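# Carry the paper-filled crate onto the yellow-taped spot

## Task

Get the crate onto the area outlined in yellow tape. At the end it must sit upright, lie wholly within the tape without crossing onto it, and still contain every piece of paper. The crate must not be tipped over or left leaning, and it must stay in place without the robot holding it.

## Robot and tools

ROBOT. A Hello Robot Stretch 4 with a single arm: an omni-wheel base, a lift that slides up a mast, a telescoping arm that reaches straight out, a wrist with yaw, pitch and roll, and a two-finger gripper. It stands about 1.6 m tall, and the base rim lies within 0.23 m of the base origin. Cameras: head_camera, head_left_camera, head_right_camera (fisheye) and wrist_camera. Loose objects may occasionally get a small shove from outside.

FRAMES. Base frame: origin on the floor beneath the base centre, x ahead, y to the left, z up. hand_pose is reported in this frame and marks a point between the open fingertips; with all wrist joints at 0 its axes line up with the base frame. The printed value can be somewhat off. The odometry frame is the base frame as it was when the scene began.

execute_actions. Argument "actions": a list holding one action, or empty to just read state and images. Optional "cameras": a list of names, or "all"/null/omitted for every camera, [] for none; an unknown name gets the whole call refused. An action contains "base", "joints" or both, plus optional "pace" and "contact_limits"; alternatively it holds only "end_of_arm". Motions in one action begin together and may finish at different times.
- "base": exactly one relative move, measured from where the base last reported itself: translate_m (metres, forward positive, -2 to 2), strafe_m (metres sideways, left positive, -2 to 2) or rotate_rad (radians on the spot, counter-clockwise positive, -3.2 to 3.2).
- "joints": absolute targets by name. lift_m 0 to 1.2 m; arm_m 0 to 0.55 m extension; wrist_yaw_rad -1.134 to 4.276 (0 points ahead, positive turns left, 3.14 is tucked back, past 3.4 the arm may block it); wrist_pitch_rad -1.117 to 4.259 (0 level, 1.57 pointing down); wrist_roll_rad -1.117 to 4.259 (0 keeps the fingers level, positive turns clockwise viewed from behind); gripper_m -0.038 to 0.141, the fingertip gap in metres, negative meaning the tips squeeze each other. Done tolerances: ±0.004 for lift, arm and gripper, ±0.02 for yaw and roll, ±0.05 for pitch. A joint target outside its range is clipped and reported; any other bad value or unknown key rejects the call with no motion.
- "pace": "slow", "default", "fast" or "max". Base speed is 0.1/0.3/0.4/0.6 m/s and turning 1/2/3/4 rad/s; with the lift above 0.2 these drop, down to 0.3 m/s and 1 rad/s at lift 1.2.
- "contact_limits": {"arm_m": value} from 0 (gentlest) to 0.75 (firmest), default 0.5; the arm halts when it pushes harder.
- {"end_of_arm": "enable_torque"} revives wrist or gripper motors that shut off.
One action runs at most 15 s. A joint or base left out of an action may keep pushing toward its previous target unnoticed. If a result reports a stop, later moving calls in the same reply are skipped. To unfold the wrist at the start, send lift_m 0.4 with wrist_yaw_rad 0.

wait: "seconds" from 0 to 10; nothing new is commanded, and it returns state and images.
zoom_image: "camera" and "region" [x0, y0, x1, y1] in pixels of that camera's latest full image, top-left origin, no bigger than 504 by 504.
read_manual: returns only licence text; it is of no use for the task.
finished_scene: "scene" number; ends the scene irreversibly once the last command has been held, and reports success.

RESULTS. base_status and joint_status describe how each commanded motion ended: "done" (for the base, wheels turned the full amount even if slipping), "off_target" (resting short, maybe still pushing), "contact_stop_at_<key>" (hit something; lift, arm or wheels go slack, a slack lift may sink under load), "limit_stop_at_<name>" (a built-in limit), "time_out", "torque_fault" (a wrist or gripper motor maxed out and went limp until enable_torque). "limit_stop_at_own_body" means the joint was about to hit the robot; moving away is allowed; it is likely with the gripper tilted up (pitch under -0.2) and rolled (roll under -0.4 or over 4). "limit_stop_at_tilt" means leaning over 6 degrees, leaving lift, arm and wheels slack. on_its_own lists things not commanded by this call; "held at" is a held target, not the measured position. lidar_m: 12 distances in metres from the base origin, 30-degree sectors starting straight ahead and going counter-clockwise (4th left, 7th behind, 10th right); "-" means nothing seen or closer than 0.25 m; it covers heights of about 0.15 m up to robot height and may miss clear objects and thin legs. wrist_depth_mm: 7x7 grid of median depths, 100 to 2000 mm, top-left first. base_odometry uses wheel turns only; if turned_by_wheels and turned_by_imu differ by over about 0.1 rad, suspect a bump or slip. base_tilt is in degrees, forward and right positive, with a fixed bias up to about 1.5. motor_effort is percent of maximum, peak of the last action in brackets, with offsets and noise; for wheel_0, wheel_1, wheel_2 positive turns the base right. A load held level pushes wrist pitch effort away from 0.

GRIPPING. Command gripper_m below the object's width; tighter values squeeze harder and pull it toward the wrist. Neither the reading nor "done" proves a grasp; a firm grip shows in gripper_m effort. If fingertips jam on a surface below, raise the lift.

AVOID. Driving or turning with over 1 kg held and arm_m above 0.2, especially at fast paces, can tip the robot; so can steady pushing or pulling with a high gripper or a high contact limit. Pressing the gripper into things causes torque faults. Drops, slams, hard hits and spilling the crate's paper all count against you. The world keeps running while you think, holding your last command.

Each tool is called after "Emit:" as name([rows], argument=value, ...), one row to a line, values as JSON.

## Session

Emit:
execute_actions(actions=[])

Scene clock: 0.00 s.
base_odometry: x=+0.000 y=+0.000 heading=+0.000 (m, m, rad; odometry frame)
turned_by_wheels: +0.000 (rad since the last result)
turned_by_imu: +0.000 (rad since the last result)
base_tilt: forward=-0.8 right=+0.1 (deg)
lidar_m: 2.89 2.79 2.10 2.10 1.99 1.36 0.99 0.93 0.99 1.34 2.07 2.12
base_status: not commanded
joint_positions: lift_m=+0.226 arm_m=+0.003 wrist_yaw_rad=+3.115 wrist_pitch_rad=+0.018 wrist_roll_rad=+0.010 gripper_m=+0.057
joint_status: not commanded
motor_effort: lift_m=+19 arm_m=+0 wrist_yaw_rad=+0 wrist_pitch_rad=-2 wrist_roll_rad=-2 gripper_m=-3 wheel_0=+0 wheel_1=+0 wheel_2=+0 (%)
hand_pose: x=-0.1126 y=+0.0952 z=+0.3987 quat_wxyz=(+0.014, -0.009, +0.005, +1.000) (m; base frame)
wrist_depth_mm: - 136 1160 1336 1576 1983 - / - 136 1160 1336 1576 1983 - / - 129 217 1336 1618 1921 - / 112 134 281 1336 1576 1983 - / 878 991 1160 1336 1618 1921 - / 904 1008 211 1281 1537 1808 1983 / 891 946 1042 1078 189 1229 1205
pictures: head_camera, head_left_camera, head_right_camera, wrist_camera
Images, in order (width x height): head_camera 420x560, head_left_camera 420x672, head_right_camera 420x672, wrist_camera 616x392.

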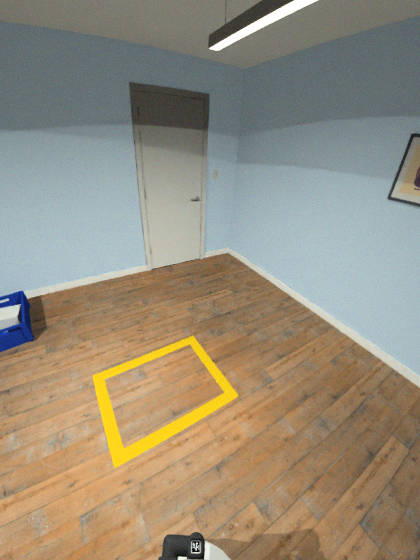

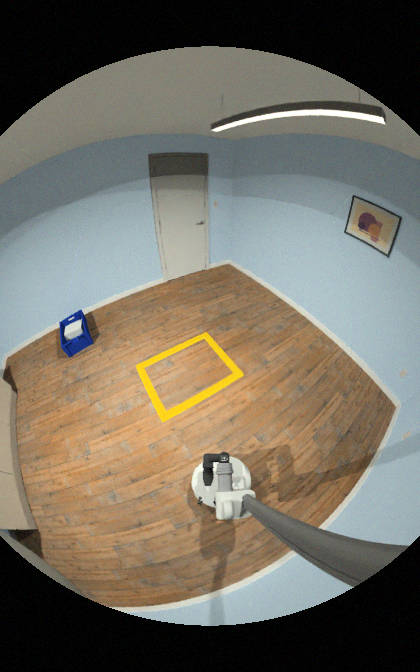

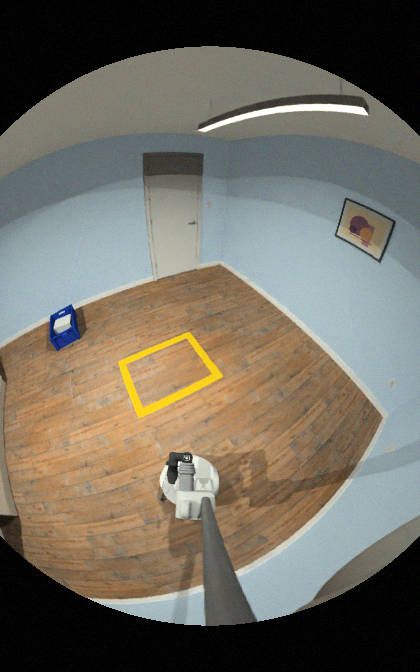

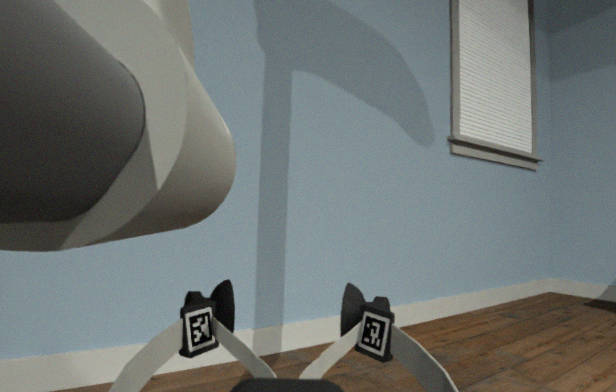

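Emit:
execute_actions([
  {"base":{"rotate_rad":0.56},"joints":{"lift_m":0.45,"wrist_yaw_rad":0,"wrist_pitch_rad":1.2,"gripper_m":0.1},"pace":"fast"},
], cameras=[])

Emit:
execute_actions([
  {"base":{"strafe_m":0.82},"pace":"fast"},
], cameras=[])

Emit:
execute_actions([
  {"base":{"translate_m":1.3},"pace":"fast"},
])

Scene clock: 3.53 s.
base_odometry: x=+0.000 y=+0.000 heading=+0.560 (m, m, rad; odometry frame)
turned_by_wheels: +0.560 (rad since the last result)
turned_by_imu: +0.551 (rad since the last result)
base_tilt: forward=-0.7 right=+0.1 (deg)
lidar_m: 2.23 2.08 2.08 1.99 1.32 0.98 0.93 1.00 1.41 2.08 2.17 2.87
base_status: done
joint_positions: lift_m=+0.450 arm_m=+0.003 wrist_yaw_rad=+0.000 wrist_pitch_rad=+1.201 wrist_roll_rad=+0.010 gripper_m=+0.100
joint_status: all done
motor_effort: lift_m=+21(22) arm_m=+0(0) wrist_yaw_rad=-1(7) wrist_pitch_rad=-1(2) wrist_roll_rad=-3(0) gripper_m=+0(7) wheel_0=+0(5) wheel_1=-1(10) wheel_2=+0(10) (%)
hand_pose: x=+0.2778 y=-0.0874 z=+0.3591 quat_wxyz=(+0.825, +0.004, +0.565, -0.003) (m; base frame)
wrist_depth_mm: 759 768 788 809 820 831 854 / 715 715 723 741 750 778 788 / 661 668 683 691 699 715 723 / 621 627 640 647 654 668 676 / 580 591 597 609 615 621 634 / 549 549 559 569 569 585 597 / 521 521 530 535 539 549 559
pictures: none
No camera images: the call's "cameras" was empty. Leave "cameras" out to get every camera's image.

Scene clock: 6.80 s.
base_odometry: x=-0.436 y=+0.695 heading=+0.560 (m, m, rad; odometry frame)
turned_by_wheels: +0.000 (rad since the last result)
turned_by_imu: +0.000 (rad since the last result)
base_tilt: forward=-0.7 right=+0.1 (deg)
lidar_m: 1.96 1.66 1.20 1.18 1.24 0.94 0.89 0.97 1.36 2.90 3.04 2.90
base_status: done
joint_positions: lift_m=+0.450 arm_m=+0.003 wrist_yaw_rad=+0.000 wrist_pitch_rad=+1.201 wrist_roll_rad=+0.010 gripper_m=+0.100
joint_status: not commanded
motor_effort: lift_m=+20(21) arm_m=+0(0) wrist_yaw_rad=+1(0) wrist_pitch_rad=+0(1) wrist_roll_rad=-1(1) gripper_m=-3(3) wheel_0=+1(11) wheel_1=+0(8) wheel_2=+0(3) (%)
hand_pose: x=+0.2777 y=-0.0874 z=+0.3592 quat_wxyz=(+0.825, +0.004, +0.565, -0.003) (m; base frame)
wrist_depth_mm: 768 778 778 820 809 842 854 / 715 723 732 750 750 778 788 / 668 668 683 683 699 715 732 / 621 627 640 647 654 661 676 / 585 591 597 609 615 621 634 / 549 549 559 574 569 585 591 / 521 521 521 539 539 549 559
pictures: none
No camera images: the call's "cameras" was empty. Leave "cameras" out to get every camera's image.

Scene clock: 11.40 s.
base_odometry: x=+0.666 y=+1.385 heading=+0.560 (m, m, rad; odometry frame)
turned_by_wheels: +0.000 (rad since the last result)
turned_by_imu: -0.002 (rad since the last result)
base_tilt: forward=-0.8 right=+0.1 (deg)
lidar_m: 0.67 1.59 1.21 1.16 1.21 1.70 2.21 2.36 3.03 2.94 2.08 0.73
base_status: done
joint_positions: lift_m=+0.450 arm_m=+0.003 wrist_yaw_rad=+0.000 wrist_pitch_rad=+1.201 wrist_roll_rad=+0.010 gripper_m=+0.100
joint_status: not commanded
motor_effort: lift_m=+20(20) arm_m=+0(0) wrist_yaw_rad=+0(0) wrist_pitch_rad=+1(0) wrist_roll_rad=-1(2) gripper_m=-2(3) wheel_0=-1(5) wheel_1=-1(3) wheel_2=-1(11) (%)
hand_pose: x=+0.2777 y=-0.0874 z=+0.3592 quat_wxyz=(+0.825, +0.004, +0.565, -0.003) (m; base frame)
wrist_depth_mm: 759 759 580 591 609 842 854 / 715 715 668 707 732 768 788 / 661 668 683 691 699 715 723 / 621 627 640 647 661 668 676 / 585 597 597 609 615 621 634 / 549 549 564 569 569 585 591 / 517 521 525 535 539 554 559
pictures: head_camera, head_left_camera, head_right_camera, wrist_camera
camera_calibration (this result's frames):
wrist_camera: T_world_to_cam=[[0.00971348, -0.998927, 0.0452912, -0.116842], [-0.917948, -0.0268711, -0.395791, 0.460097], [0.396583, -0.0377304, -0.917223, 0.441066], [0, 0, 0, 1]] pos_world=[0.24856, -0.0877115, 0.59195]
Images, in order (width x height): head_camera 420x560, head_left_camera 420x672, head_right_camera 420x672, wrist_camera 616x392.

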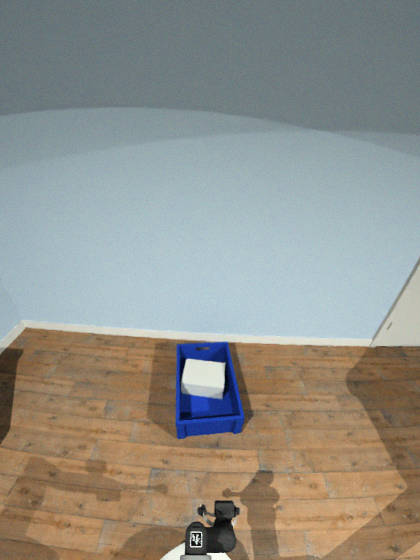

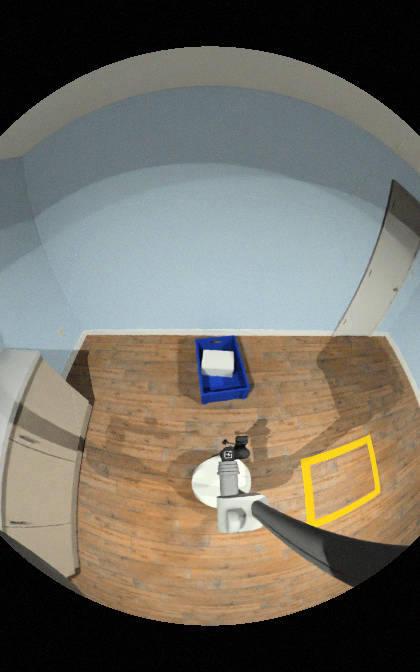

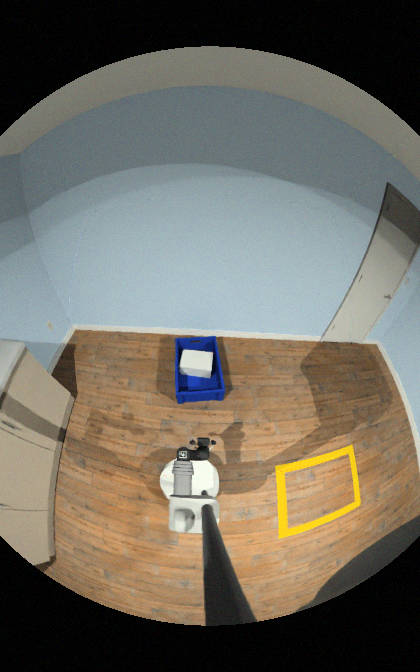

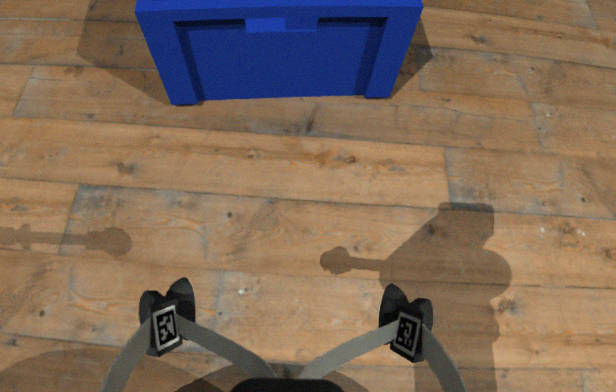

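Emit:
execute_actions([
  {"base":{"translate_m":0.3},"joints":{"arm_m":0.3,"lift_m":0.4,"wrist_pitch_rad":1.57,"gripper_m":0.0},"pace":"fast"},
], cameras=["head_left_camera","wrist_camera"])

Emit:
execute_actions([
  {"joints":{"lift_m":0.22}},
], cameras=[])

Emit:
execute_actions([
  {"base":{"translate_m":-0.25},"pace":"slow"},
], cameras=["head_left_camera","wrist_camera"])

Scene clock: 14.40 s.
base_odometry: x=+0.920 y=+1.545 heading=+0.560 (m, m, rad; odometry frame)
turned_by_wheels: +0.000 (rad since the last result)
turned_by_imu: -0.001 (rad since the last result)
base_tilt: forward=-0.8 right=+0.0 (deg)
lidar_m: 0.36 0.39 1.80 1.15 1.20 1.69 2.51 2.65 3.03 2.94 1.69 0.41
base_status: done
joint_positions: lift_m=+0.400 arm_m=+0.299 wrist_yaw_rad=+0.000 wrist_pitch_rad=+1.570 wrist_roll_rad=+0.010 gripper_m=+0.000
joint_status: all done
motor_effort: lift_m=+17(19) arm_m=+7(9) wrist_yaw_rad=-1(5) wrist_pitch_rad=+3(8) wrist_roll_rad=-2(1) gripper_m=-5(7) wheel_0=+0(6) wheel_1=+0(7) wheel_2=-1(10) (%)
hand_pose: x=+0.4699 y=-0.0874 z=+0.2899 quat_wxyz=(+0.707, +0.004, +0.707, -0.004) (m; base frame)
wrist_depth_mm: 351 353 357 364 379 535 544 / 353 433 407 370 430 334 539 / 351 504 508 517 500 342 535 / 336 500 508 508 512 325 530 / 340 492 504 508 512 329 525 / 334 433 466 206 407 332 521 / 293 290 180 185 172 404 517
pictures: head_left_camera, wrist_camera
camera_calibration (this result's frames):
wrist_camera: T_world_to_cam=[[0.0257398, -0.998918, 0.0387446, -0.121204], [-0.998907, -0.0272131, -0.0379923, 0.543369], [0.0390055, -0.0377244, -0.998527, 0.492871], [0, 0, 0, 1]] pos_world=[0.526671, -0.0876924, 0.517485]
Images, in order (width x height): head_left_camera 420x672, wrist_camera 616x392.

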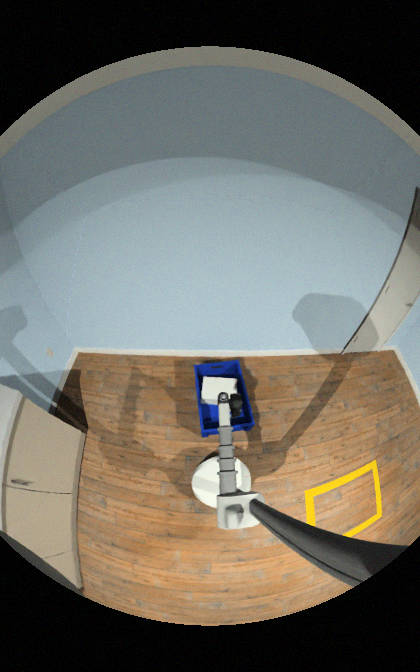

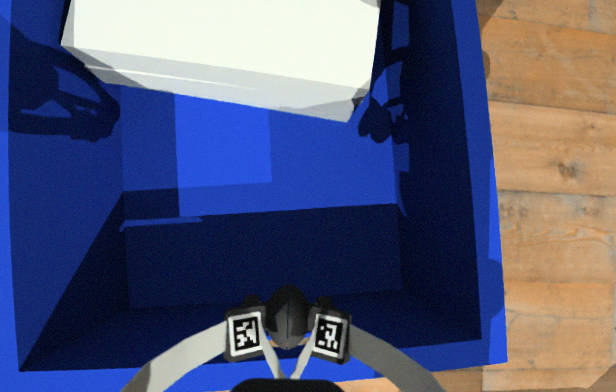

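Scene clock: 16.23 s.
base_odometry: x=+0.920 y=+1.545 heading=+0.560 (m, m, rad; odometry frame)
turned_by_wheels: +0.000 (rad since the last result)
turned_by_imu: -0.001 (rad since the last result)
base_tilt: forward=-0.9 right=+0.1 (deg)
lidar_m: 0.38 0.38 1.75 1.15 1.21 1.70 2.52 2.68 3.03 2.95 1.69 0.44
base_status: not commanded
joint_positions: lift_m=+0.220 arm_m=+0.299 wrist_yaw_rad=+0.000 wrist_pitch_rad=+1.570 wrist_roll_rad=+0.010 gripper_m=+0.000
joint_status: all done
motor_effort: lift_m=+17(16) arm_m=+7(7) wrist_yaw_rad=-2(1) wrist_pitch_rad=+3(3) wrist_roll_rad=-1(0) gripper_m=-4(6) wheel_0=+0(0) wheel_1=+0(0) wheel_2=-1(1) (%)
hand_pose: x=+0.4699 y=-0.0874 z=+0.1099 quat_wxyz=(+0.707, +0.004, +0.707, -0.004) (m; base frame)
wrist_depth_mm: 325 327 306 262 285 262 198 / 324 329 330 336 338 268 202 / 322 324 329 332 336 274 205 / 320 322 325 330 336 281 208 / 317 320 325 329 332 285 211 / 314 317 320 206 329 289 213 / 291 290 180 185 172 251 213
pictures: none
No camera images: the call's "cameras" was empty. Leave "cameras" out to get every camera's image.

Scene clock: 20.03 s.
base_odometry: x=+0.708 y=+1.412 heading=+0.560 (m, m, rad; odometry frame)
turned_by_wheels: +0.000 (rad since the last result)
turned_by_imu: +0.001 (rad since the last result)
base_tilt: forward=-0.8 right=+0.2 (deg)
lidar_m: 0.45 0.45 1.21 1.15 1.21 1.69 2.27 2.40 3.01 2.95 2.05 0.49
base_status: done
joint_positions: lift_m=+0.220 arm_m=+0.300 wrist_yaw_rad=+0.008 wrist_pitch_rad=+1.546 wrist_roll_rad=+0.010 gripper_m=+0.000
joint_status: not commanded
on_its_own: wrist_yaw_rad is at rest, and its effort (-22) is outside its rest range (-13 to +13); wrist_pitch_rad is at rest, and its effort (+70) is outside its rest range (-23 to +23)
motor_effort: lift_m=+19(19) arm_m=+0(7) wrist_yaw_rad=-22(36) wrist_pitch_rad=+70(81) wrist_roll_rad=+0(5) gripper_m=-10(9) wheel_0=-2(4) wheel_1=-2(7) wheel_2=+8(15) (%)
hand_pose: x=+0.4786 y=-0.0874 z=+0.1098 quat_wxyz=(+0.716, +0.001, +0.698, -0.001) (m; base frame)
wrist_depth_mm: 314 340 343 343 343 304 224 / 320 336 340 343 347 304 224 / 324 330 334 338 342 303 224 / 317 327 330 334 338 303 224 / 319 324 327 330 334 298 223 / 272 287 265 204 320 277 220 / 169 175 169 177 165 189 195
pictures: head_left_camera, wrist_camera
camera_calibration (this result's frames):
wrist_camera: T_world_to_cam=[[0.0325014, -0.998697, 0.0393322, -0.117675], [-0.99751, -0.0348766, -0.0612916, 0.546383], [0.0625836, -0.0372422, -0.997345, 0.301394], [0, 0, 0, 1]] pos_world=[0.529985, -0.0872407, 0.33871]
Images, in order (width x height): head_left_camera 420x672, wrist_camera 616x392.

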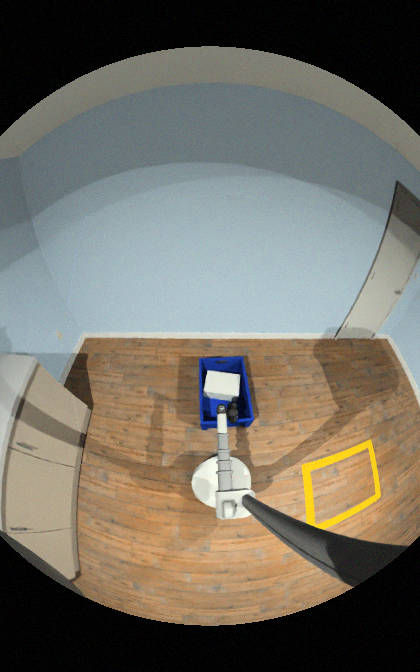

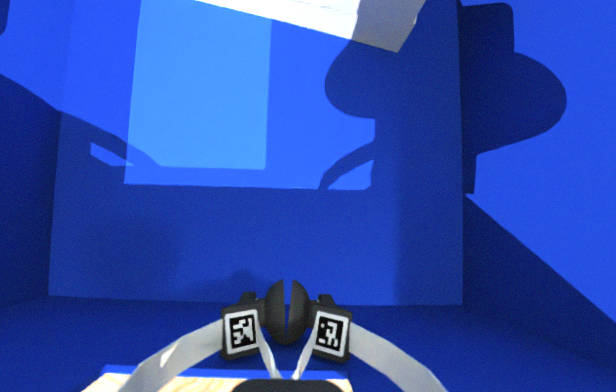

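Emit:
execute_actions([
  {"joints":{"arm_m":0.33}},
], cameras=[])

Emit:
execute_actions([
  {"joints":{"lift_m":0.165,"wrist_pitch_rad":1.5}},
], cameras=[])

Emit:
execute_actions([
  {"base":{"translate_m":-0.55},"pace":"slow"},
], cameras=[])

Emit:
execute_actions([
  {"base":{"strafe_m":-0.4},"pace":"slow"},
], cameras=["head_left_camera","wrist_camera"])

Scene clock: 21.47 s.
base_odometry: x=+0.708 y=+1.412 heading=+0.560 (m, m, rad; odometry frame)
turned_by_wheels: +0.000 (rad since the last result)
turned_by_imu: -0.001 (rad since the last result)
base_tilt: forward=-0.8 right=+0.0 (deg)
lidar_m: 0.46 0.46 1.20 1.14 1.20 1.69 2.26 2.41 3.04 2.95 2.02 0.49
base_status: not commanded
joint_positions: lift_m=+0.220 arm_m=+0.329 wrist_yaw_rad=+0.000 wrist_pitch_rad=+1.570 wrist_roll_rad=+0.010 gripper_m=+0.000
joint_status: all done
motor_effort: lift_m=+19(19) arm_m=+8(6) wrist_yaw_rad=+1(24) wrist_pitch_rad=+3(71) wrist_roll_rad=+0(1) gripper_m=-4(11) wheel_0=-2(2) wheel_1=-1(3) wheel_2=+0(9) (%)
hand_pose: x=+0.4999 y=-0.0874 z=+0.1097 quat_wxyz=(+0.708, +0.003, +0.707, -0.003) (m; base frame)
wrist_depth_mm: 324 330 334 317 306 294 218 / 324 327 330 336 340 296 220 / 322 325 329 332 336 296 220 / 317 322 327 329 332 296 220 / 317 320 324 327 330 293 218 / 306 319 320 206 329 290 216 / 220 220 180 186 172 234 211
pictures: none
No camera images: the call's "cameras" was empty. Leave "cameras" out to get every camera's image.

Scene clock: 22.67 s.
base_odometry: x=+0.708 y=+1.412 heading=+0.560 (m, m, rad; odometry frame)
turned_by_wheels: +0.000 (rad since the last result)
turned_by_imu: +0.000 (rad since the last result)
base_tilt: forward=-0.8 right=+0.1 (deg)
lidar_m: 0.45 0.48 1.20 1.15 1.22 1.68 2.26 2.39 3.01 2.96 2.02 0.47
base_status: not commanded
joint_positions: lift_m=+0.172 arm_m=+0.329 wrist_yaw_rad=+0.002 wrist_pitch_rad=+1.516 wrist_roll_rad=+0.011 gripper_m=+0.000
joint_status: lift_m contact_stop (moved -0.048 of -0.055); the others done
on_its_own: lift_m is slack since a contact_stop (your +0.165 is given up)
motor_effort: lift_m=+15(16) arm_m=+6(8) wrist_yaw_rad=-5(12) wrist_pitch_rad=+0(30) wrist_roll_rad=-2(2) gripper_m=-5(8) wheel_0=+0(1) wheel_1=-1(1) wheel_2=+3(3) (%)
hand_pose: x=+0.5159 y=-0.0874 z=+0.0626 quat_wxyz=(+0.726, +0.003, +0.687, -0.003) (m; base frame)
wrist_depth_mm: 294 297 298 276 247 294 218 / 290 293 296 300 303 296 218 / 285 287 290 294 297 296 219 / 279 282 287 290 293 294 219 / 276 279 282 286 290 290 217 / 272 274 277 206 285 286 215 / 266 270 180 185 172 267 213
pictures: none
No camera images: the call's "cameras" was empty. Leave "cameras" out to get every camera's image.

not run: a stop came earlier in this reply.

not run: a stop came earlier in this reply.

Emit:
execute_actions([
  {"joints":{"lift_m":0.19}},
], cameras=[])

Emit:
execute_actions([
  {"base":{"translate_m":-0.55},"pace":"slow"},
], cameras=[])

Emit:
execute_actions([
  {"base":{"strafe_m":-0.4},"pace":"slow"},
], cameras=["head_left_camera","wrist_camera"])

Scene clock: 24.00 s.
base_odometry: x=+0.708 y=+1.412 heading=+0.560 (m, m, rad; odometry frame)
turned_by_wheels: +0.000 (rad since the last result)
turned_by_imu: -0.001 (rad since the last result)
base_tilt: forward=-0.8 right=+0.1 (deg)
lidar_m: 0.43 0.47 1.22 1.15 1.23 1.70 2.27 2.38 3.01 2.95 2.03 0.49
base_status: not commanded
joint_positions: lift_m=+0.190 arm_m=+0.329 wrist_yaw_rad=+0.000 wrist_pitch_rad=+1.516 wrist_roll_rad=+0.011 gripper_m=+0.000
joint_status: all done
motor_effort: lift_m=+21(24) arm_m=+6(6) wrist_yaw_rad=+1(4) wrist_pitch_rad=+1(2) wrist_roll_rad=-3(1) gripper_m=-6(7) wheel_0=+0(0) wheel_1=-1(1) wheel_2=+1(2) (%)
hand_pose: x=+0.5157 y=-0.0874 z=+0.0800 quat_wxyz=(+0.726, +0.004, +0.687, -0.004) (m; base frame)
wrist_depth_mm: 307 312 314 279 253 294 217 / 303 306 309 314 317 296 219 / 298 301 306 309 314 296 220 / 294 297 301 304 307 294 220 / 290 293 296 300 303 293 218 / 285 289 290 206 298 289 216 / 267 265 180 186 172 268 213
pictures: none
No camera images: the call's "cameras" was empty. Leave "cameras" out to get every camera's image.

Scene clock: 30.77 s.
base_odometry: x=+0.243 y=+1.120 heading=+0.560 (m, m, rad; odometry frame)
turned_by_wheels: +0.000 (rad since the last result)
turned_by_imu: +0.001 (rad since the last result)
base_tilt: forward=-0.8 right=+0.0 (deg)
lidar_m: 0.48 2.11 1.20 1.16 1.23 1.79 1.73 1.82 2.53 2.89 2.74 0.49
base_status: done
joint_positions: lift_m=+0.190 arm_m=+0.330 wrist_yaw_rad=+0.008 wrist_pitch_rad=+1.502 wrist_roll_rad=+0.011 gripper_m=+0.000
joint_status: not commanded
on_its_own: wrist_yaw_rad is at rest, and its effort (-22) is outside its rest range (-13 to +13); wrist_pitch_rad is at rest, and its effort (+40) is outside its rest range (-23 to +23)
motor_effort: lift_m=+19(21) arm_m=-1(6) wrist_yaw_rad=-22(37) wrist_pitch_rad=+40(57) wrist_roll_rad=-3(2) gripper_m=-5(6) wheel_0=-4(6) wheel_1=-3(2) wheel_2=+10(15) (%)
hand_pose: x=+0.5216 y=-0.0873 z=+0.0803 quat_wxyz=(+0.731, +0.001, +0.682, -0.001) (m; base frame)
wrist_depth_mm: 293 319 322 324 293 325 245 / 301 312 315 322 325 327 242 / 303 307 312 314 319 320 238 / 298 301 306 309 312 314 233 / 293 297 300 303 306 304 228 / 279 291 294 206 301 296 221 / 175 183 179 184 172 244 215
pictures: none
No camera images: the call's "cameras" was empty. Leave "cameras" out to get every camera's image.

Scene clock: 35.90 s.
base_odometry: x=+0.455 y=+0.782 heading=+0.562 (m, m, rad; odometry frame)
turned_by_wheels: +0.002 (rad since the last result)
turned_by_imu: +0.007 (rad since the last result)
base_tilt: forward=-0.8 right=+0.1 (deg)
lidar_m: 0.39 0.37 1.61 1.55 1.63 1.78 1.73 1.85 2.60 2.52 2.65 2.07
base_status: done
joint_positions: lift_m=+0.190 arm_m=+0.330 wrist_yaw_rad=+0.006 wrist_pitch_rad=+1.511 wrist_roll_rad=+0.008 gripper_m=+0.000
joint_status: not commanded
on_its_own: wrist_yaw_rad is at rest, and its effort (-17) is outside its rest range (-13 to +13)
motor_effort: lift_m=+19(20) arm_m=-1(1) wrist_yaw_rad=-17(23) wrist_pitch_rad=+15(41) wrist_roll_rad=+4(4) gripper_m=-10(10) wheel_0=+15(16) wheel_1=+3(7) wheel_2=+11(12) (%)
hand_pose: x=+0.5189 y=-0.0873 z=+0.0802 quat_wxyz=(+0.728, +0.001, +0.686, -0.001) (m; base frame)
wrist_depth_mm: 216 239 315 135 - 332 336 / 293 306 314 156 - 325 330 / 301 304 307 191 - 320 324 / 297 300 303 301 113 315 317 / 291 294 297 298 126 - 310 / 287 290 293 204 148 - 307 / 283 283 182 182 146 - -
pictures: head_left_camera, wrist_camera
camera_calibration (this result's frames):
wrist_camera: T_world_to_cam=[[0.030609, -0.998719, 0.0402861, -0.116874], [-0.994694, -0.0343966, -0.0969557, 0.586261], [0.0982172, -0.0371046, -0.994473, 0.250616], [0, 0, 0, 1]] pos_world=[0.562113, -0.0872594, 0.310781]
Images, in order (width x height): head_left_camera 420x672, wrist_camera 616x392.

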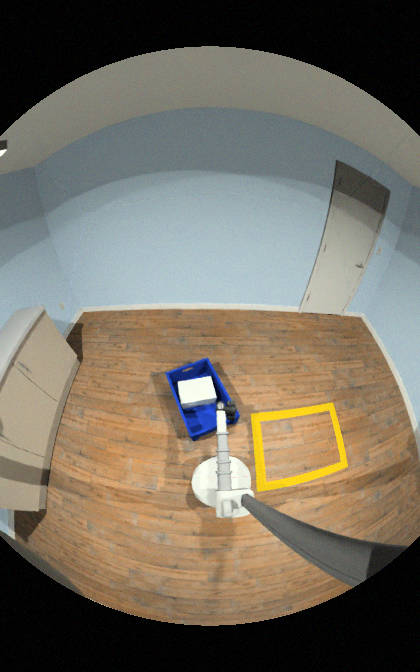

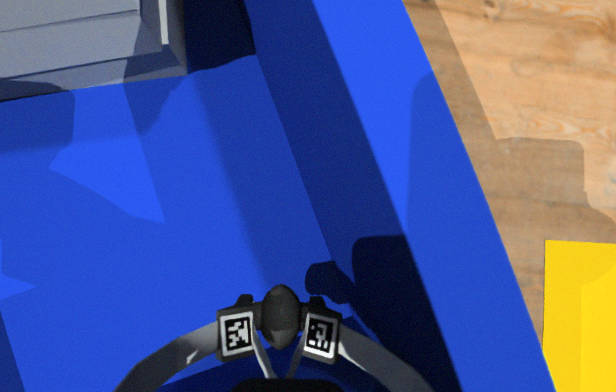

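Emit:
execute_actions([
  {"base":{"strafe_m":-0.35},"pace":"slow"},
], cameras=["head_left_camera"])

Emit:
execute_actions([
  {"base":{"translate_m":-0.3},"pace":"slow"},
], cameras=["head_left_camera"])

Emit:
execute_actions([
  {"base":{"strafe_m":-0.35},"pace":"slow"},
], cameras=["head_left_camera","head_camera"])

Scene clock: 41.13 s.
base_odometry: x=+0.643 y=+0.486 heading=+0.565 (m, m, rad; odometry frame)
turned_by_wheels: +0.002 (rad since the last result)
turned_by_imu: +0.009 (rad since the last result)
base_tilt: forward=-0.8 right=+0.0 (deg)
lidar_m: 0.63 0.28 1.98 1.90 2.01 1.80 1.76 1.87 2.24 2.14 2.30 2.01
base_status: done
joint_positions: lift_m=+0.190 arm_m=+0.330 wrist_yaw_rad=+0.004 wrist_pitch_rad=+1.513 wrist_roll_rad=+0.009 gripper_m=+0.000
joint_status: not commanded
motor_effort: lift_m=+20(19) arm_m=-1(1) wrist_yaw_rad=-13(18) wrist_pitch_rad=+11(16) wrist_roll_rad=+3(4) gripper_m=-9(10) wheel_0=+16(19) wheel_1=+2(4) wheel_2=+11(10) (%)
hand_pose: x=+0.5182 y=-0.0874 z=+0.0802 quat_wxyz=(+0.727, +0.002, +0.686, -0.002) (m; base frame)
wrist_depth_mm: 251 312 - 324 327 330 334 / 224 309 191 319 320 325 327 / 277 303 304 - 315 319 322 / 296 298 303 164 312 314 315 / 291 294 297 297 - 309 310 / 286 289 290 204 - 306 306 / 283 285 181 186 150 - 301
pictures: head_left_camera
Images, in order (width x height): head_left_camera 420x672.

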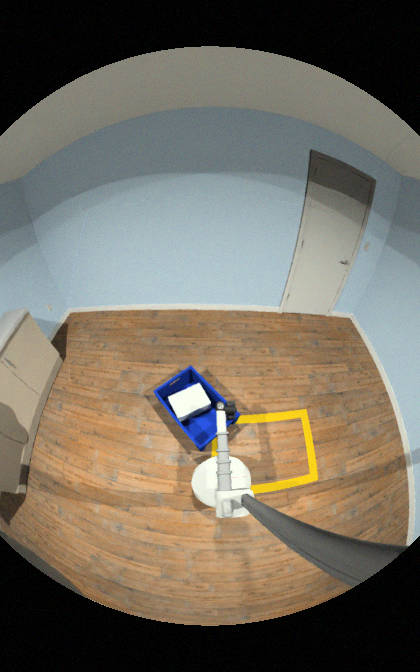

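Scene clock: 45.40 s.
base_odometry: x=+0.390 y=+0.326 heading=+0.566 (m, m, rad; odometry frame)
turned_by_wheels: +0.001 (rad since the last result)
turned_by_imu: +0.003 (rad since the last result)
base_tilt: forward=-0.8 right=+0.0 (deg)
lidar_m: 0.44 0.44 1.98 1.91 1.96 1.50 1.44 1.56 2.21 2.13 2.30 2.32
base_status: done
joint_positions: lift_m=+0.190 arm_m=+0.330 wrist_yaw_rad=+0.008 wrist_pitch_rad=+1.504 wrist_roll_rad=+0.009 gripper_m=+0.000
joint_status: not commanded
on_its_own: wrist_yaw_rad is at rest, and its effort (-23) is outside its rest range (-13 to +13); wrist_pitch_rad is at rest, and its effort (+34) is outside its rest range (-23 to +23)
motor_effort: lift_m=+19(19) arm_m=-1(1) wrist_yaw_rad=-23(28) wrist_pitch_rad=+34(35) wrist_roll_rad=+1(6) gripper_m=-5(10) wheel_0=+3(12) wheel_1=+0(3) wheel_2=+12(14) (%)
hand_pose: x=+0.5210 y=-0.0873 z=+0.0803 quat_wxyz=(+0.730, +0.001, +0.683, +0.000) (m; base frame)
wrist_depth_mm: 307 300 297 322 131 - 342 / 309 312 315 319 137 - 334 / 303 306 310 312 145 - 327 / 298 301 304 307 153 - 322 / 293 296 298 301 162 - - / 287 290 293 206 171 108 - / 272 249 180 184 155 - -
pictures: head_left_camera
Images, in order (width x height): head_left_camera 420x672.

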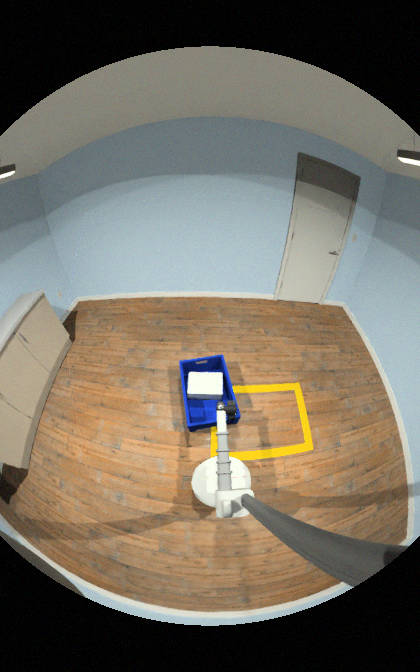

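Scene clock: 50.03 s.
base_odometry: x=+0.578 y=+0.031 heading=+0.568 (m, m, rad; odometry frame)
turned_by_wheels: +0.003 (rad since the last result)
turned_by_imu: +0.005 (rad since the last result)
base_tilt: forward=-0.7 right=+0.1 (deg)
lidar_m: 0.33 0.33 2.35 2.26 2.00 1.54 1.48 1.58 1.86 1.78 1.92 2.27
base_status: done
joint_positions: lift_m=+0.190 arm_m=+0.330 wrist_yaw_rad=+0.005 wrist_pitch_rad=+1.512 wrist_roll_rad=+0.008 gripper_m=+0.000
joint_status: not commanded
on_its_own: wrist_yaw_rad is at rest, and its effort (-15) is outside its rest range (-13 to +13)
motor_effort: lift_m=+18(19) arm_m=-1(1) wrist_yaw_rad=-15(24) wrist_pitch_rad=+13(34) wrist_roll_rad=+3(3) gripper_m=-12(11) wheel_0=+16(16) wheel_1=+4(3) wheel_2=+12(15) (%)
hand_pose: x=+0.5186 y=-0.0873 z=+0.0803 quat_wxyz=(+0.728, +0.001, +0.686, -0.001) (m; base frame)
wrist_depth_mm: 190 306 193 - 327 330 334 / 229 291 309 - 324 325 329 / 300 304 306 130 317 320 324 / 297 300 301 215 - 315 317 / 291 294 297 298 - 310 312 / 287 290 293 204 152 306 307 / 282 285 183 186 146 - 301
pictures: head_camera, head_left_camera
Images, in order (width x height): head_camera 420x560, head_left_camera 420x672.

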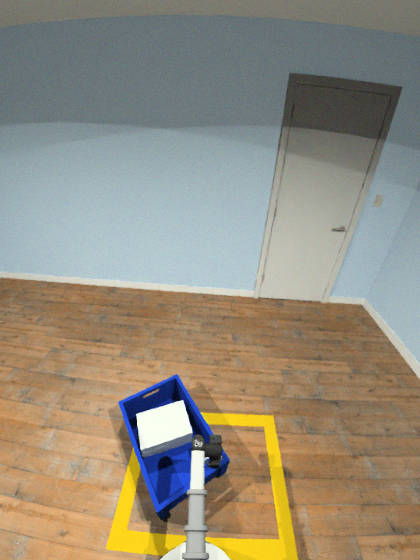

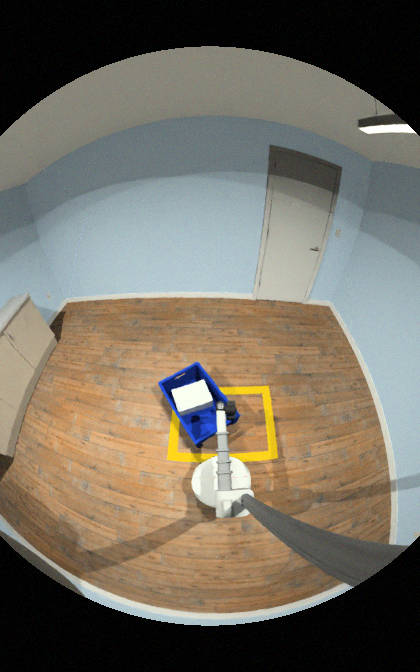

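Emit:
execute_actions([
  {"base":{"strafe_m":-0.22},"pace":"slow"},
], cameras=[])

Emit:
execute_actions([
  {"joints":{"arm_m":0.55},"pace":"slow"},
], cameras=["head_left_camera","head_camera"])

Scene clock: 54.47 s.
base_odometry: x=+0.696 y=-0.154 heading=+0.571 (m, m, rad; odometry frame)
turned_by_wheels: +0.002 (rad since the last result)
turned_by_imu: +0.004 (rad since the last result)
base_tilt: forward=-0.8 right=+0.1 (deg)
lidar_m: 0.61 0.28 2.54 2.48 2.02 1.53 1.49 1.61 1.63 1.57 1.68 2.25
base_status: done
joint_positions: lift_m=+0.190 arm_m=+0.330 wrist_yaw_rad=+0.004 wrist_pitch_rad=+1.513 wrist_roll_rad=+0.009 gripper_m=+0.000
joint_status: not commanded
motor_effort: lift_m=+18(18) arm_m=-1(1) wrist_yaw_rad=-12(16) wrist_pitch_rad=+10(14) wrist_roll_rad=+3(4) gripper_m=-10(7) wheel_0=+15(23) wheel_1=+5(4) wheel_2=+11(16) (%)
hand_pose: x=+0.5182 y=-0.0874 z=+0.0803 quat_wxyz=(+0.727, +0.002, +0.686, -0.002) (m; base frame)
wrist_depth_mm: 258 312 - 324 327 330 334 / 229 309 - 320 320 325 329 / 270 301 306 - 317 319 322 / 296 298 301 - 312 314 317 / 293 296 297 298 - 307 312 / 287 290 291 204 - 304 306 / 283 283 181 186 153 - 301
pictures: none
No camera images: the call's "cameras" was empty. Leave "cameras" out to get every camera's image.

Scene clock: 57.93 s.
base_odometry: x=+0.696 y=-0.154 heading=+0.569 (m, m, rad; odometry frame)
turned_by_wheels: -0.002 (rad since the last result)
turned_by_imu: -0.003 (rad since the last result)
base_tilt: forward=-0.8 right=+0.0 (deg)
lidar_m: 0.38 0.44 2.57 2.50 2.01 1.53 1.47 1.60 1.62 1.57 1.71 2.27
base_status: not commanded
joint_positions: lift_m=+0.190 arm_m=+0.548 wrist_yaw_rad=-0.005 wrist_pitch_rad=+1.523 wrist_roll_rad=+0.012 gripper_m=+0.000
joint_status: all done
on_its_own: wrist_yaw_rad is at rest, and its effort (+15) is outside its rest range (-13 to +13)
motor_effort: lift_m=+18(18) arm_m=+10(8) wrist_yaw_rad=+15(14) wrist_pitch_rad=-20(20) wrist_roll_rad=-5(5) gripper_m=-7(11) wheel_0=+4(15) wheel_1=+2(5) wheel_2=-1(11) (%)
hand_pose: x=+0.7323 y=-0.0875 z=+0.0801 quat_wxyz=(+0.724, +0.006, +0.690, -0.006) (m; base frame)
wrist_depth_mm: 307 310 314 317 322 327 330 / 304 306 310 312 317 322 325 / - 303 306 309 314 317 320 / - - 301 304 307 312 315 / 238 - - 301 304 307 310 / 283 287 287 - 301 303 307 / 279 282 184 148 - - -
pictures: head_camera, head_left_camera
Images, in order (width x height): head_camera 420x560, head_left_camera 420x672.

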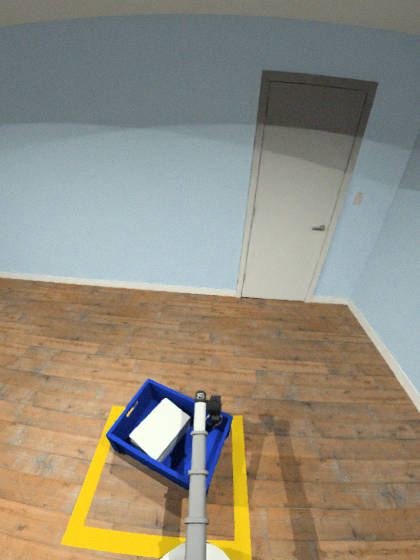

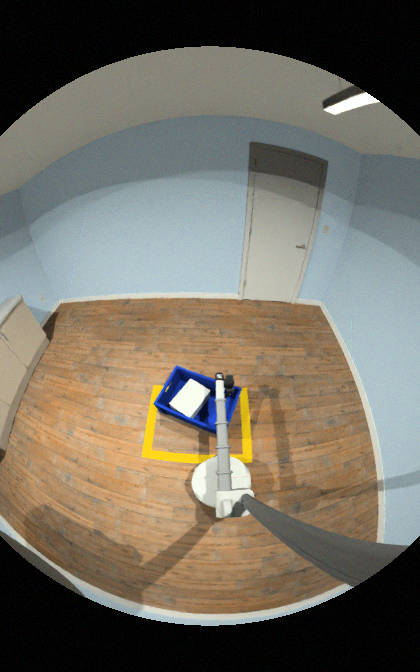

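Emit:
execute_actions([
  {"joints":{"lift_m":0.38}},
], cameras=[])

Emit:
execute_actions([
  {"base":{"strafe_m":0.4},"joints":{"wrist_pitch_rad":1.45}},
], cameras=[])

Emit:
execute_actions([
  {"base":{"translate_m":0.24}},
], cameras=["head_left_camera","wrist_camera"])

Scene clock: 60.53 s.
base_odometry: x=+0.697 y=-0.154 heading=+0.568 (m, m, rad; odometry frame)
turned_by_wheels: +0.000 (rad since the last result)
turned_by_imu: -0.001 (rad since the last result)
base_tilt: forward=-0.7 right=+0.1 (deg)
lidar_m: 0.37 0.46 2.55 2.48 2.02 1.53 1.48 1.61 1.63 1.57 1.68 2.27
base_status: not commanded
joint_positions: lift_m=+0.380 arm_m=+0.549 wrist_yaw_rad=+0.000 wrist_pitch_rad=+1.516 wrist_roll_rad=+0.011 gripper_m=+0.000
joint_status: all done
motor_effort: lift_m=+21(24) arm_m=+8(10) wrist_yaw_rad=+1(15) wrist_pitch_rad=+0(21) wrist_roll_rad=-4(5) gripper_m=-4(9) wheel_0=+1(5) wheel_1=+1(2) wheel_2=+0(1) (%)
hand_pose: x=+0.7353 y=-0.0874 z=+0.2700 quat_wxyz=(+0.726, +0.004, +0.687, -0.004) (m; base frame)
wrist_depth_mm: 504 508 512 521 530 535 544 / 496 504 508 517 517 530 535 / 272 496 500 508 512 517 525 / 342 407 496 496 504 508 517 / 322 404 480 492 496 504 504 / 317 466 473 206 272 492 496 / 332 459 180 185 171 488 488
pictures: none
No camera images: the call's "cameras" was empty. Leave "cameras" out to get every camera's image.

Scene clock: 63.20 s.
base_odometry: x=+0.481 y=+0.183 heading=+0.568 (m, m, rad; odometry frame)
turned_by_wheels: +0.000 (rad since the last result)
turned_by_imu: -0.001 (rad since the last result)
base_tilt: forward=-0.7 right=+0.1 (deg)
lidar_m: 0.50 2.42 2.16 2.09 1.96 1.51 1.46 1.56 2.04 1.97 0.55 0.51
base_status: done
joint_positions: lift_m=+0.380 arm_m=+0.549 wrist_yaw_rad=+0.000 wrist_pitch_rad=+1.451 wrist_roll_rad=+0.011 gripper_m=+0.000
joint_status: all done
motor_effort: lift_m=+21(21) arm_m=+7(8) wrist_yaw_rad=-1(2) wrist_pitch_rad=-1(1) wrist_roll_rad=-3(3) gripper_m=-7(6) wheel_0=+2(7) wheel_1=-1(9) wheel_2=+0(1) (%)
hand_pose: x=+0.7541 y=-0.0874 z=+0.2716 quat_wxyz=(+0.748, +0.004, +0.663, -0.004) (m; base frame)
wrist_depth_mm: 530 535 539 549 554 559 569 / 517 521 345 310 539 549 554 / 500 508 329 430 327 312 539 / 492 492 382 504 351 349 301 / 477 329 480 480 340 345 407 / 466 286 469 206 332 336 342 / 452 283 180 186 172 329 484
pictures: none
No camera images: the call's "cameras" was empty. Leave "cameras" out to get every camera's image.

Scene clock: 65.43 s.
base_odometry: x=+0.683 y=+0.312 heading=+0.569 (m, m, rad; odometry frame)
turned_by_wheels: +0.000 (rad since the last result)
turned_by_imu: -0.001 (rad since the last result)
base_tilt: forward=-0.9 right=+0.1 (deg)
lidar_m: 0.30 0.35 2.13 2.07 2.21 1.76 1.71 1.83 2.03 1.98 0.30 0.27
base_status: done
joint_positions: lift_m=+0.380 arm_m=+0.549 wrist_yaw_rad=+0.000 wrist_pitch_rad=+1.451 wrist_roll_rad=+0.011 gripper_m=+0.000
joint_status: not commanded
motor_effort: lift_m=+21(21) arm_m=+7(7) wrist_yaw_rad=+1(0) wrist_pitch_rad=+0(0) wrist_roll_rad=-3(2) gripper_m=-8(7) wheel_0=+1(5) wheel_1=+1(8) wheel_2=+1(6) (%)
hand_pose: x=+0.7541 y=-0.0874 z=+0.2716 quat_wxyz=(+0.748, +0.004, +0.663, -0.004) (m; base frame)
wrist_depth_mm: 530 535 539 549 554 564 574 / 517 521 530 535 544 549 554 / 504 508 512 517 525 535 535 / 488 492 500 508 512 517 530 / 477 480 488 496 504 508 512 / 466 473 477 206 492 492 496 / 455 462 179 185 172 484 484
pictures: head_left_camera, wrist_camera
camera_calibration (this result's frames):
wrist_camera: T_world_to_cam=[[0.0202101, -0.998936, 0.0414456, -0.124381], [-0.98734, -0.0264643, -0.156398, 0.850102], [0.157328, -0.03776, -0.986824, 0.371188], [0, 0, 0, 1]] pos_world=[0.783455, -0.0877356, 0.504406]
Images, in order (width x height): head_left_camera 420x672, wrist_camera 616x392.

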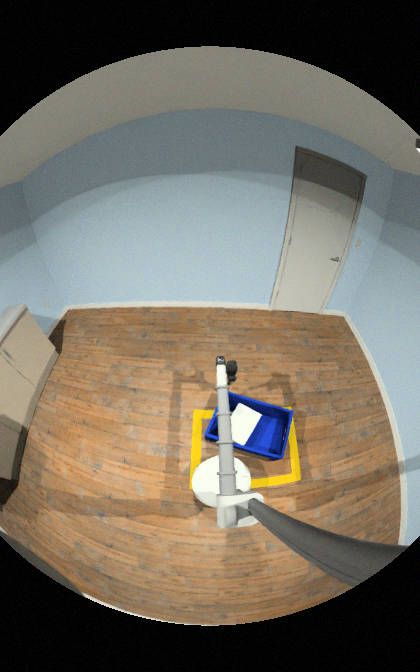

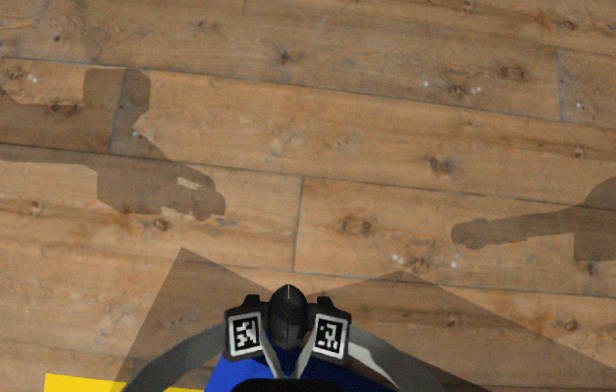

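Emit:
execute_actions([
  {"base":{"strafe_m":-0.07},"joints":{"lift_m":0.2}},
], cameras=[])

Emit:
execute_actions([
  {"base":{"translate_m":-0.27},"pace":"slow"},
], cameras=["head_left_camera","head_camera"])

Scene clock: 67.77 s.
base_odometry: x=+0.721 y=+0.253 heading=+0.569 (m, m, rad; odometry frame)
turned_by_wheels: +0.000 (rad since the last result)
turned_by_imu: -0.001 (rad since the last result)
base_tilt: forward=-0.9 right=+0.2 (deg)
lidar_m: 0.27 0.36 2.24 2.16 2.30 1.75 1.70 1.80 1.97 1.93 0.33 0.25
base_status: done
joint_positions: lift_m=+0.200 arm_m=+0.549 wrist_yaw_rad=+0.000 wrist_pitch_rad=+1.451 wrist_roll_rad=+0.011 gripper_m=+0.000
joint_status: all done
motor_effort: lift_m=+17(21) arm_m=+8(7) wrist_yaw_rad=+0(1) wrist_pitch_rad=+0(1) wrist_roll_rad=-2(2) gripper_m=-4(3) wheel_0=+0(7) wheel_1=+0(7) wheel_2=+0(2) (%)
hand_pose: x=+0.7542 y=-0.0874 z=+0.0920 quat_wxyz=(+0.748, +0.004, +0.663, -0.004) (m; base frame)
wrist_depth_mm: 338 342 345 351 355 362 364 / 329 332 338 342 345 349 355 / 322 324 329 332 336 342 345 / 314 317 320 325 327 332 336 / 306 309 312 319 320 324 327 / 297 303 304 205 312 317 319 / 290 229 180 185 172 309 312
pictures: none
No camera images: the call's "cameras" was empty. Leave "cameras" out to get every camera's image.

Scene clock: 71.77 s.
base_odometry: x=+0.494 y=+0.108 heading=+0.570 (m, m, rad; odometry frame)
turned_by_wheels: +0.001 (rad since the last result)
turned_by_imu: +0.002 (rad since the last result)
base_tilt: forward=-0.8 right=+0.1 (deg)
lidar_m: 0.33 0.34 2.24 2.17 1.91 1.47 1.44 1.54 1.98 1.89 0.46 0.34
base_status: done
joint_positions: lift_m=+0.200 arm_m=+0.550 wrist_yaw_rad=+0.008 wrist_pitch_rad=+1.436 wrist_roll_rad=+0.012 gripper_m=+0.000
joint_status: not commanded
on_its_own: wrist_yaw_rad is at rest, and its effort (-23) is outside its rest range (-13 to +13); wrist_pitch_rad is at rest, and its effort (+42) is outside its rest range (-23 to +23)
motor_effort: lift_m=+17(17) arm_m=+1(7) wrist_yaw_rad=-23(23) wrist_pitch_rad=+42(50) wrist_roll_rad=-6(13) gripper_m=-6(6) wheel_0=+1(8) wheel_1=+1(7) wheel_2=+14(15) (%)
hand_pose: x=+0.7603 y=-0.0871 z=+0.0925 quat_wxyz=(+0.753, +0.002, +0.658, -0.001) (m; base frame)
wrist_depth_mm: 347 351 355 362 364 370 377 / 336 342 345 349 353 362 364 / 327 330 334 340 345 349 351 / 319 322 325 330 334 338 342 / 310 314 317 322 325 329 332 / 301 304 307 206 315 320 322 / 216 259 180 185 172 310 314
pictures: head_camera, head_left_camera
Images, in order (width x height): head_camera 420x560, head_left_camera 420x672.

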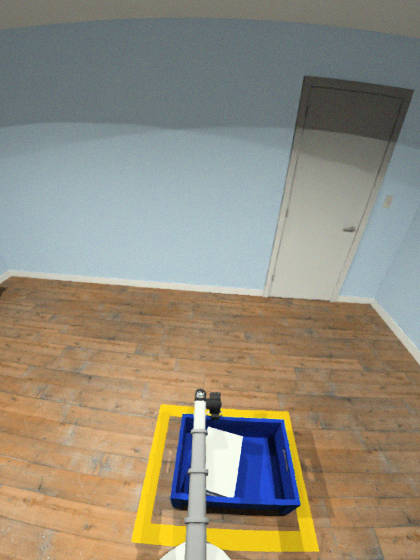

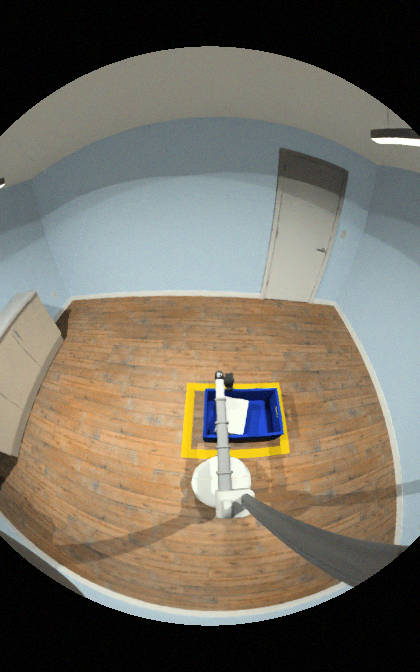

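Emit:
execute_actions([
  {"base":{"translate_m":0.03}},
], cameras=[])

Emit:
execute_actions([
  {"base":{"strafe_m":-0.3},"joints":{"lift_m":0.7,"arm_m":0.35,"wrist_pitch_rad":1.57}},
])

Scene clock: 73.20 s.
base_odometry: x=+0.519 y=+0.124 heading=+0.570 (m, m, rad; odometry frame)
turned_by_wheels: +0.000 (rad since the last result)
turned_by_imu: -0.001 (rad since the last result)
base_tilt: forward=-0.7 right=+0.1 (deg)
lidar_m: 0.30 0.31 2.24 2.15 1.98 1.50 1.47 1.58 1.96 1.89 0.43 0.32
base_status: done
joint_positions: lift_m=+0.200 arm_m=+0.550 wrist_yaw_rad=+0.000 wrist_pitch_rad=+1.450 wrist_roll_rad=+0.011 gripper_m=+0.000
joint_status: not commanded
motor_effort: lift_m=+17(17) arm_m=+1(1) wrist_yaw_rad=-2(22) wrist_pitch_rad=+3(43) wrist_roll_rad=-3(5) gripper_m=-8(7) wheel_0=-1(5) wheel_1=+0(4) wheel_2=+0(11) (%)
hand_pose: x=+0.7556 y=-0.0874 z=+0.0920 quat_wxyz=(+0.749, +0.004, +0.663, -0.003) (m; base frame)
wrist_depth_mm: 338 342 345 351 355 362 366 / 330 332 338 342 347 351 355 / 320 325 329 334 336 342 345 / 312 315 319 325 327 332 336 / 306 309 312 317 320 324 325 / 297 301 303 206 312 315 320 / 264 293 180 186 172 309 312
pictures: none
No camera images: the call's "cameras" was empty. Leave "cameras" out to get every camera's image.

Scene clock: 75.53 s.
base_odometry: x=+0.681 y=-0.129 heading=+0.570 (m, m, rad; odometry frame)
turned_by_wheels: +0.000 (rad since the last result)
turned_by_imu: -0.001 (rad since the last result)
base_tilt: forward=-0.9 right=+0.1 (deg)
lidar_m: 0.32 0.25 0.29 2.47 2.01 1.54 1.48 1.59 1.65 1.59 0.25 0.25
base_status: done
joint_positions: lift_m=+0.290 arm_m=+0.433 wrist_yaw_rad=+0.000 wrist_pitch_rad=+1.554 wrist_roll_rad=+0.011 gripper_m=+0.000
joint_status: lift_m contact_stop (moved +0.089 of +0.500); arm_m contact_stop_at_lift_m (moved -0.117 of -0.200); the others done
on_its_own: arm_m is held at +0.432, not at your +0.350, since a contact_stop; lift_m is slack since a contact_stop (your +0.700 is given up)
motor_effort: lift_m=+19(36) arm_m=-3(18) wrist_yaw_rad=-1(37) wrist_pitch_rad=+3(91) wrist_roll_rad=-2(23) gripper_m=-7(9) wheel_0=+1(19) wheel_1=+3(6) wheel_2=-3(15) (%)
hand_pose: x=+0.6084 y=-0.0874 z=+0.1794 quat_wxyz=(+0.713, +0.004, +0.701, -0.004) (m; base frame)
wrist_depth_mm: 402 407 410 415 421 427 430 / 399 404 404 413 415 421 427 / 394 399 404 407 413 418 424 / 392 394 399 404 407 413 418 / 387 392 394 399 404 407 415 / 291 319 338 206 382 404 410 / 172 174 176 178 172 222 407
pictures: head_camera, head_left_camera, head_right_camera, wrist_camera
camera_calibration (this result's frames):
wrist_camera: T_world_to_cam=[[0.0246414, -0.99893, 0.0391263, -0.119888], [-0.998215, -0.0267158, -0.0534116, 0.679881], [0.0543998, -0.0377403, -0.997806, 0.367667], [0, 0, 0, 1]] pos_world=[0.661621, -0.0877206, 0.407865]
Images, in order (width x height): head_camera 420x560, head_left_camera 420x672, head_right_camera 420x672, wrist_camera 616x392.

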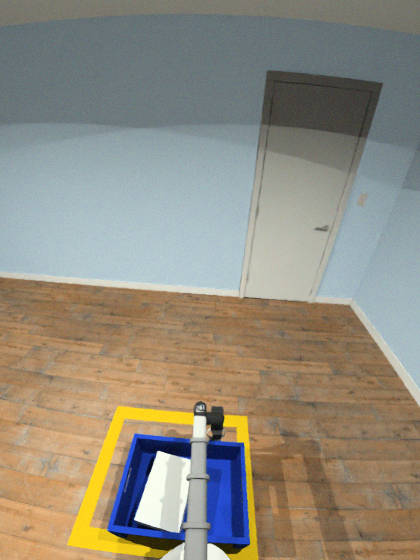

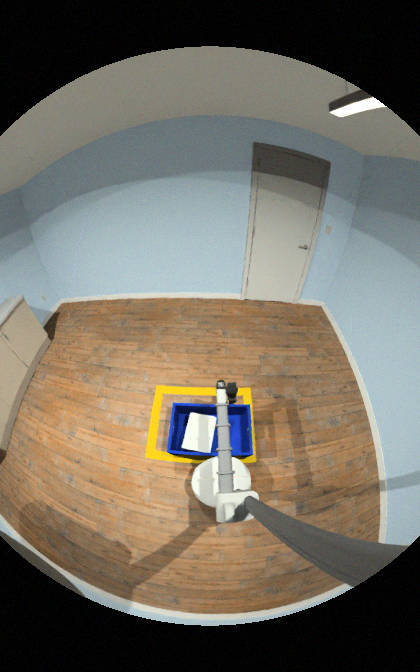

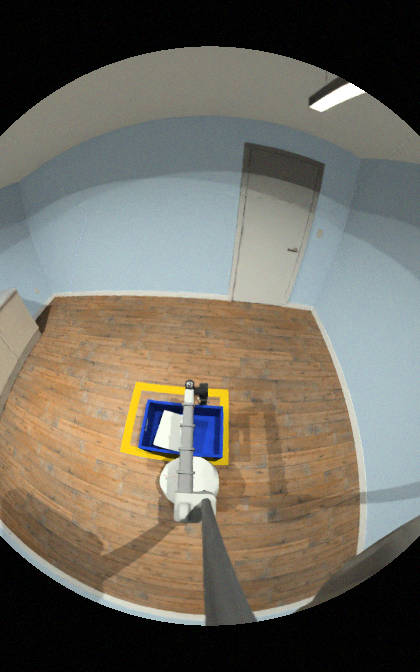

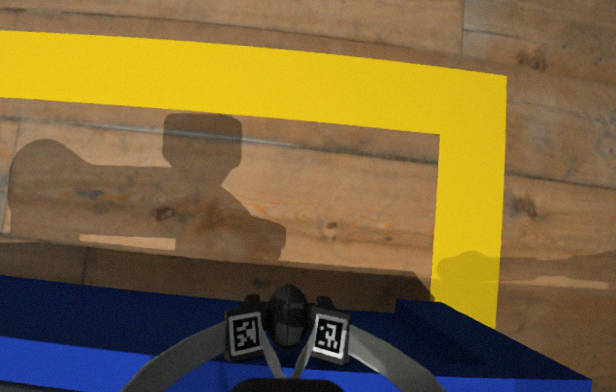

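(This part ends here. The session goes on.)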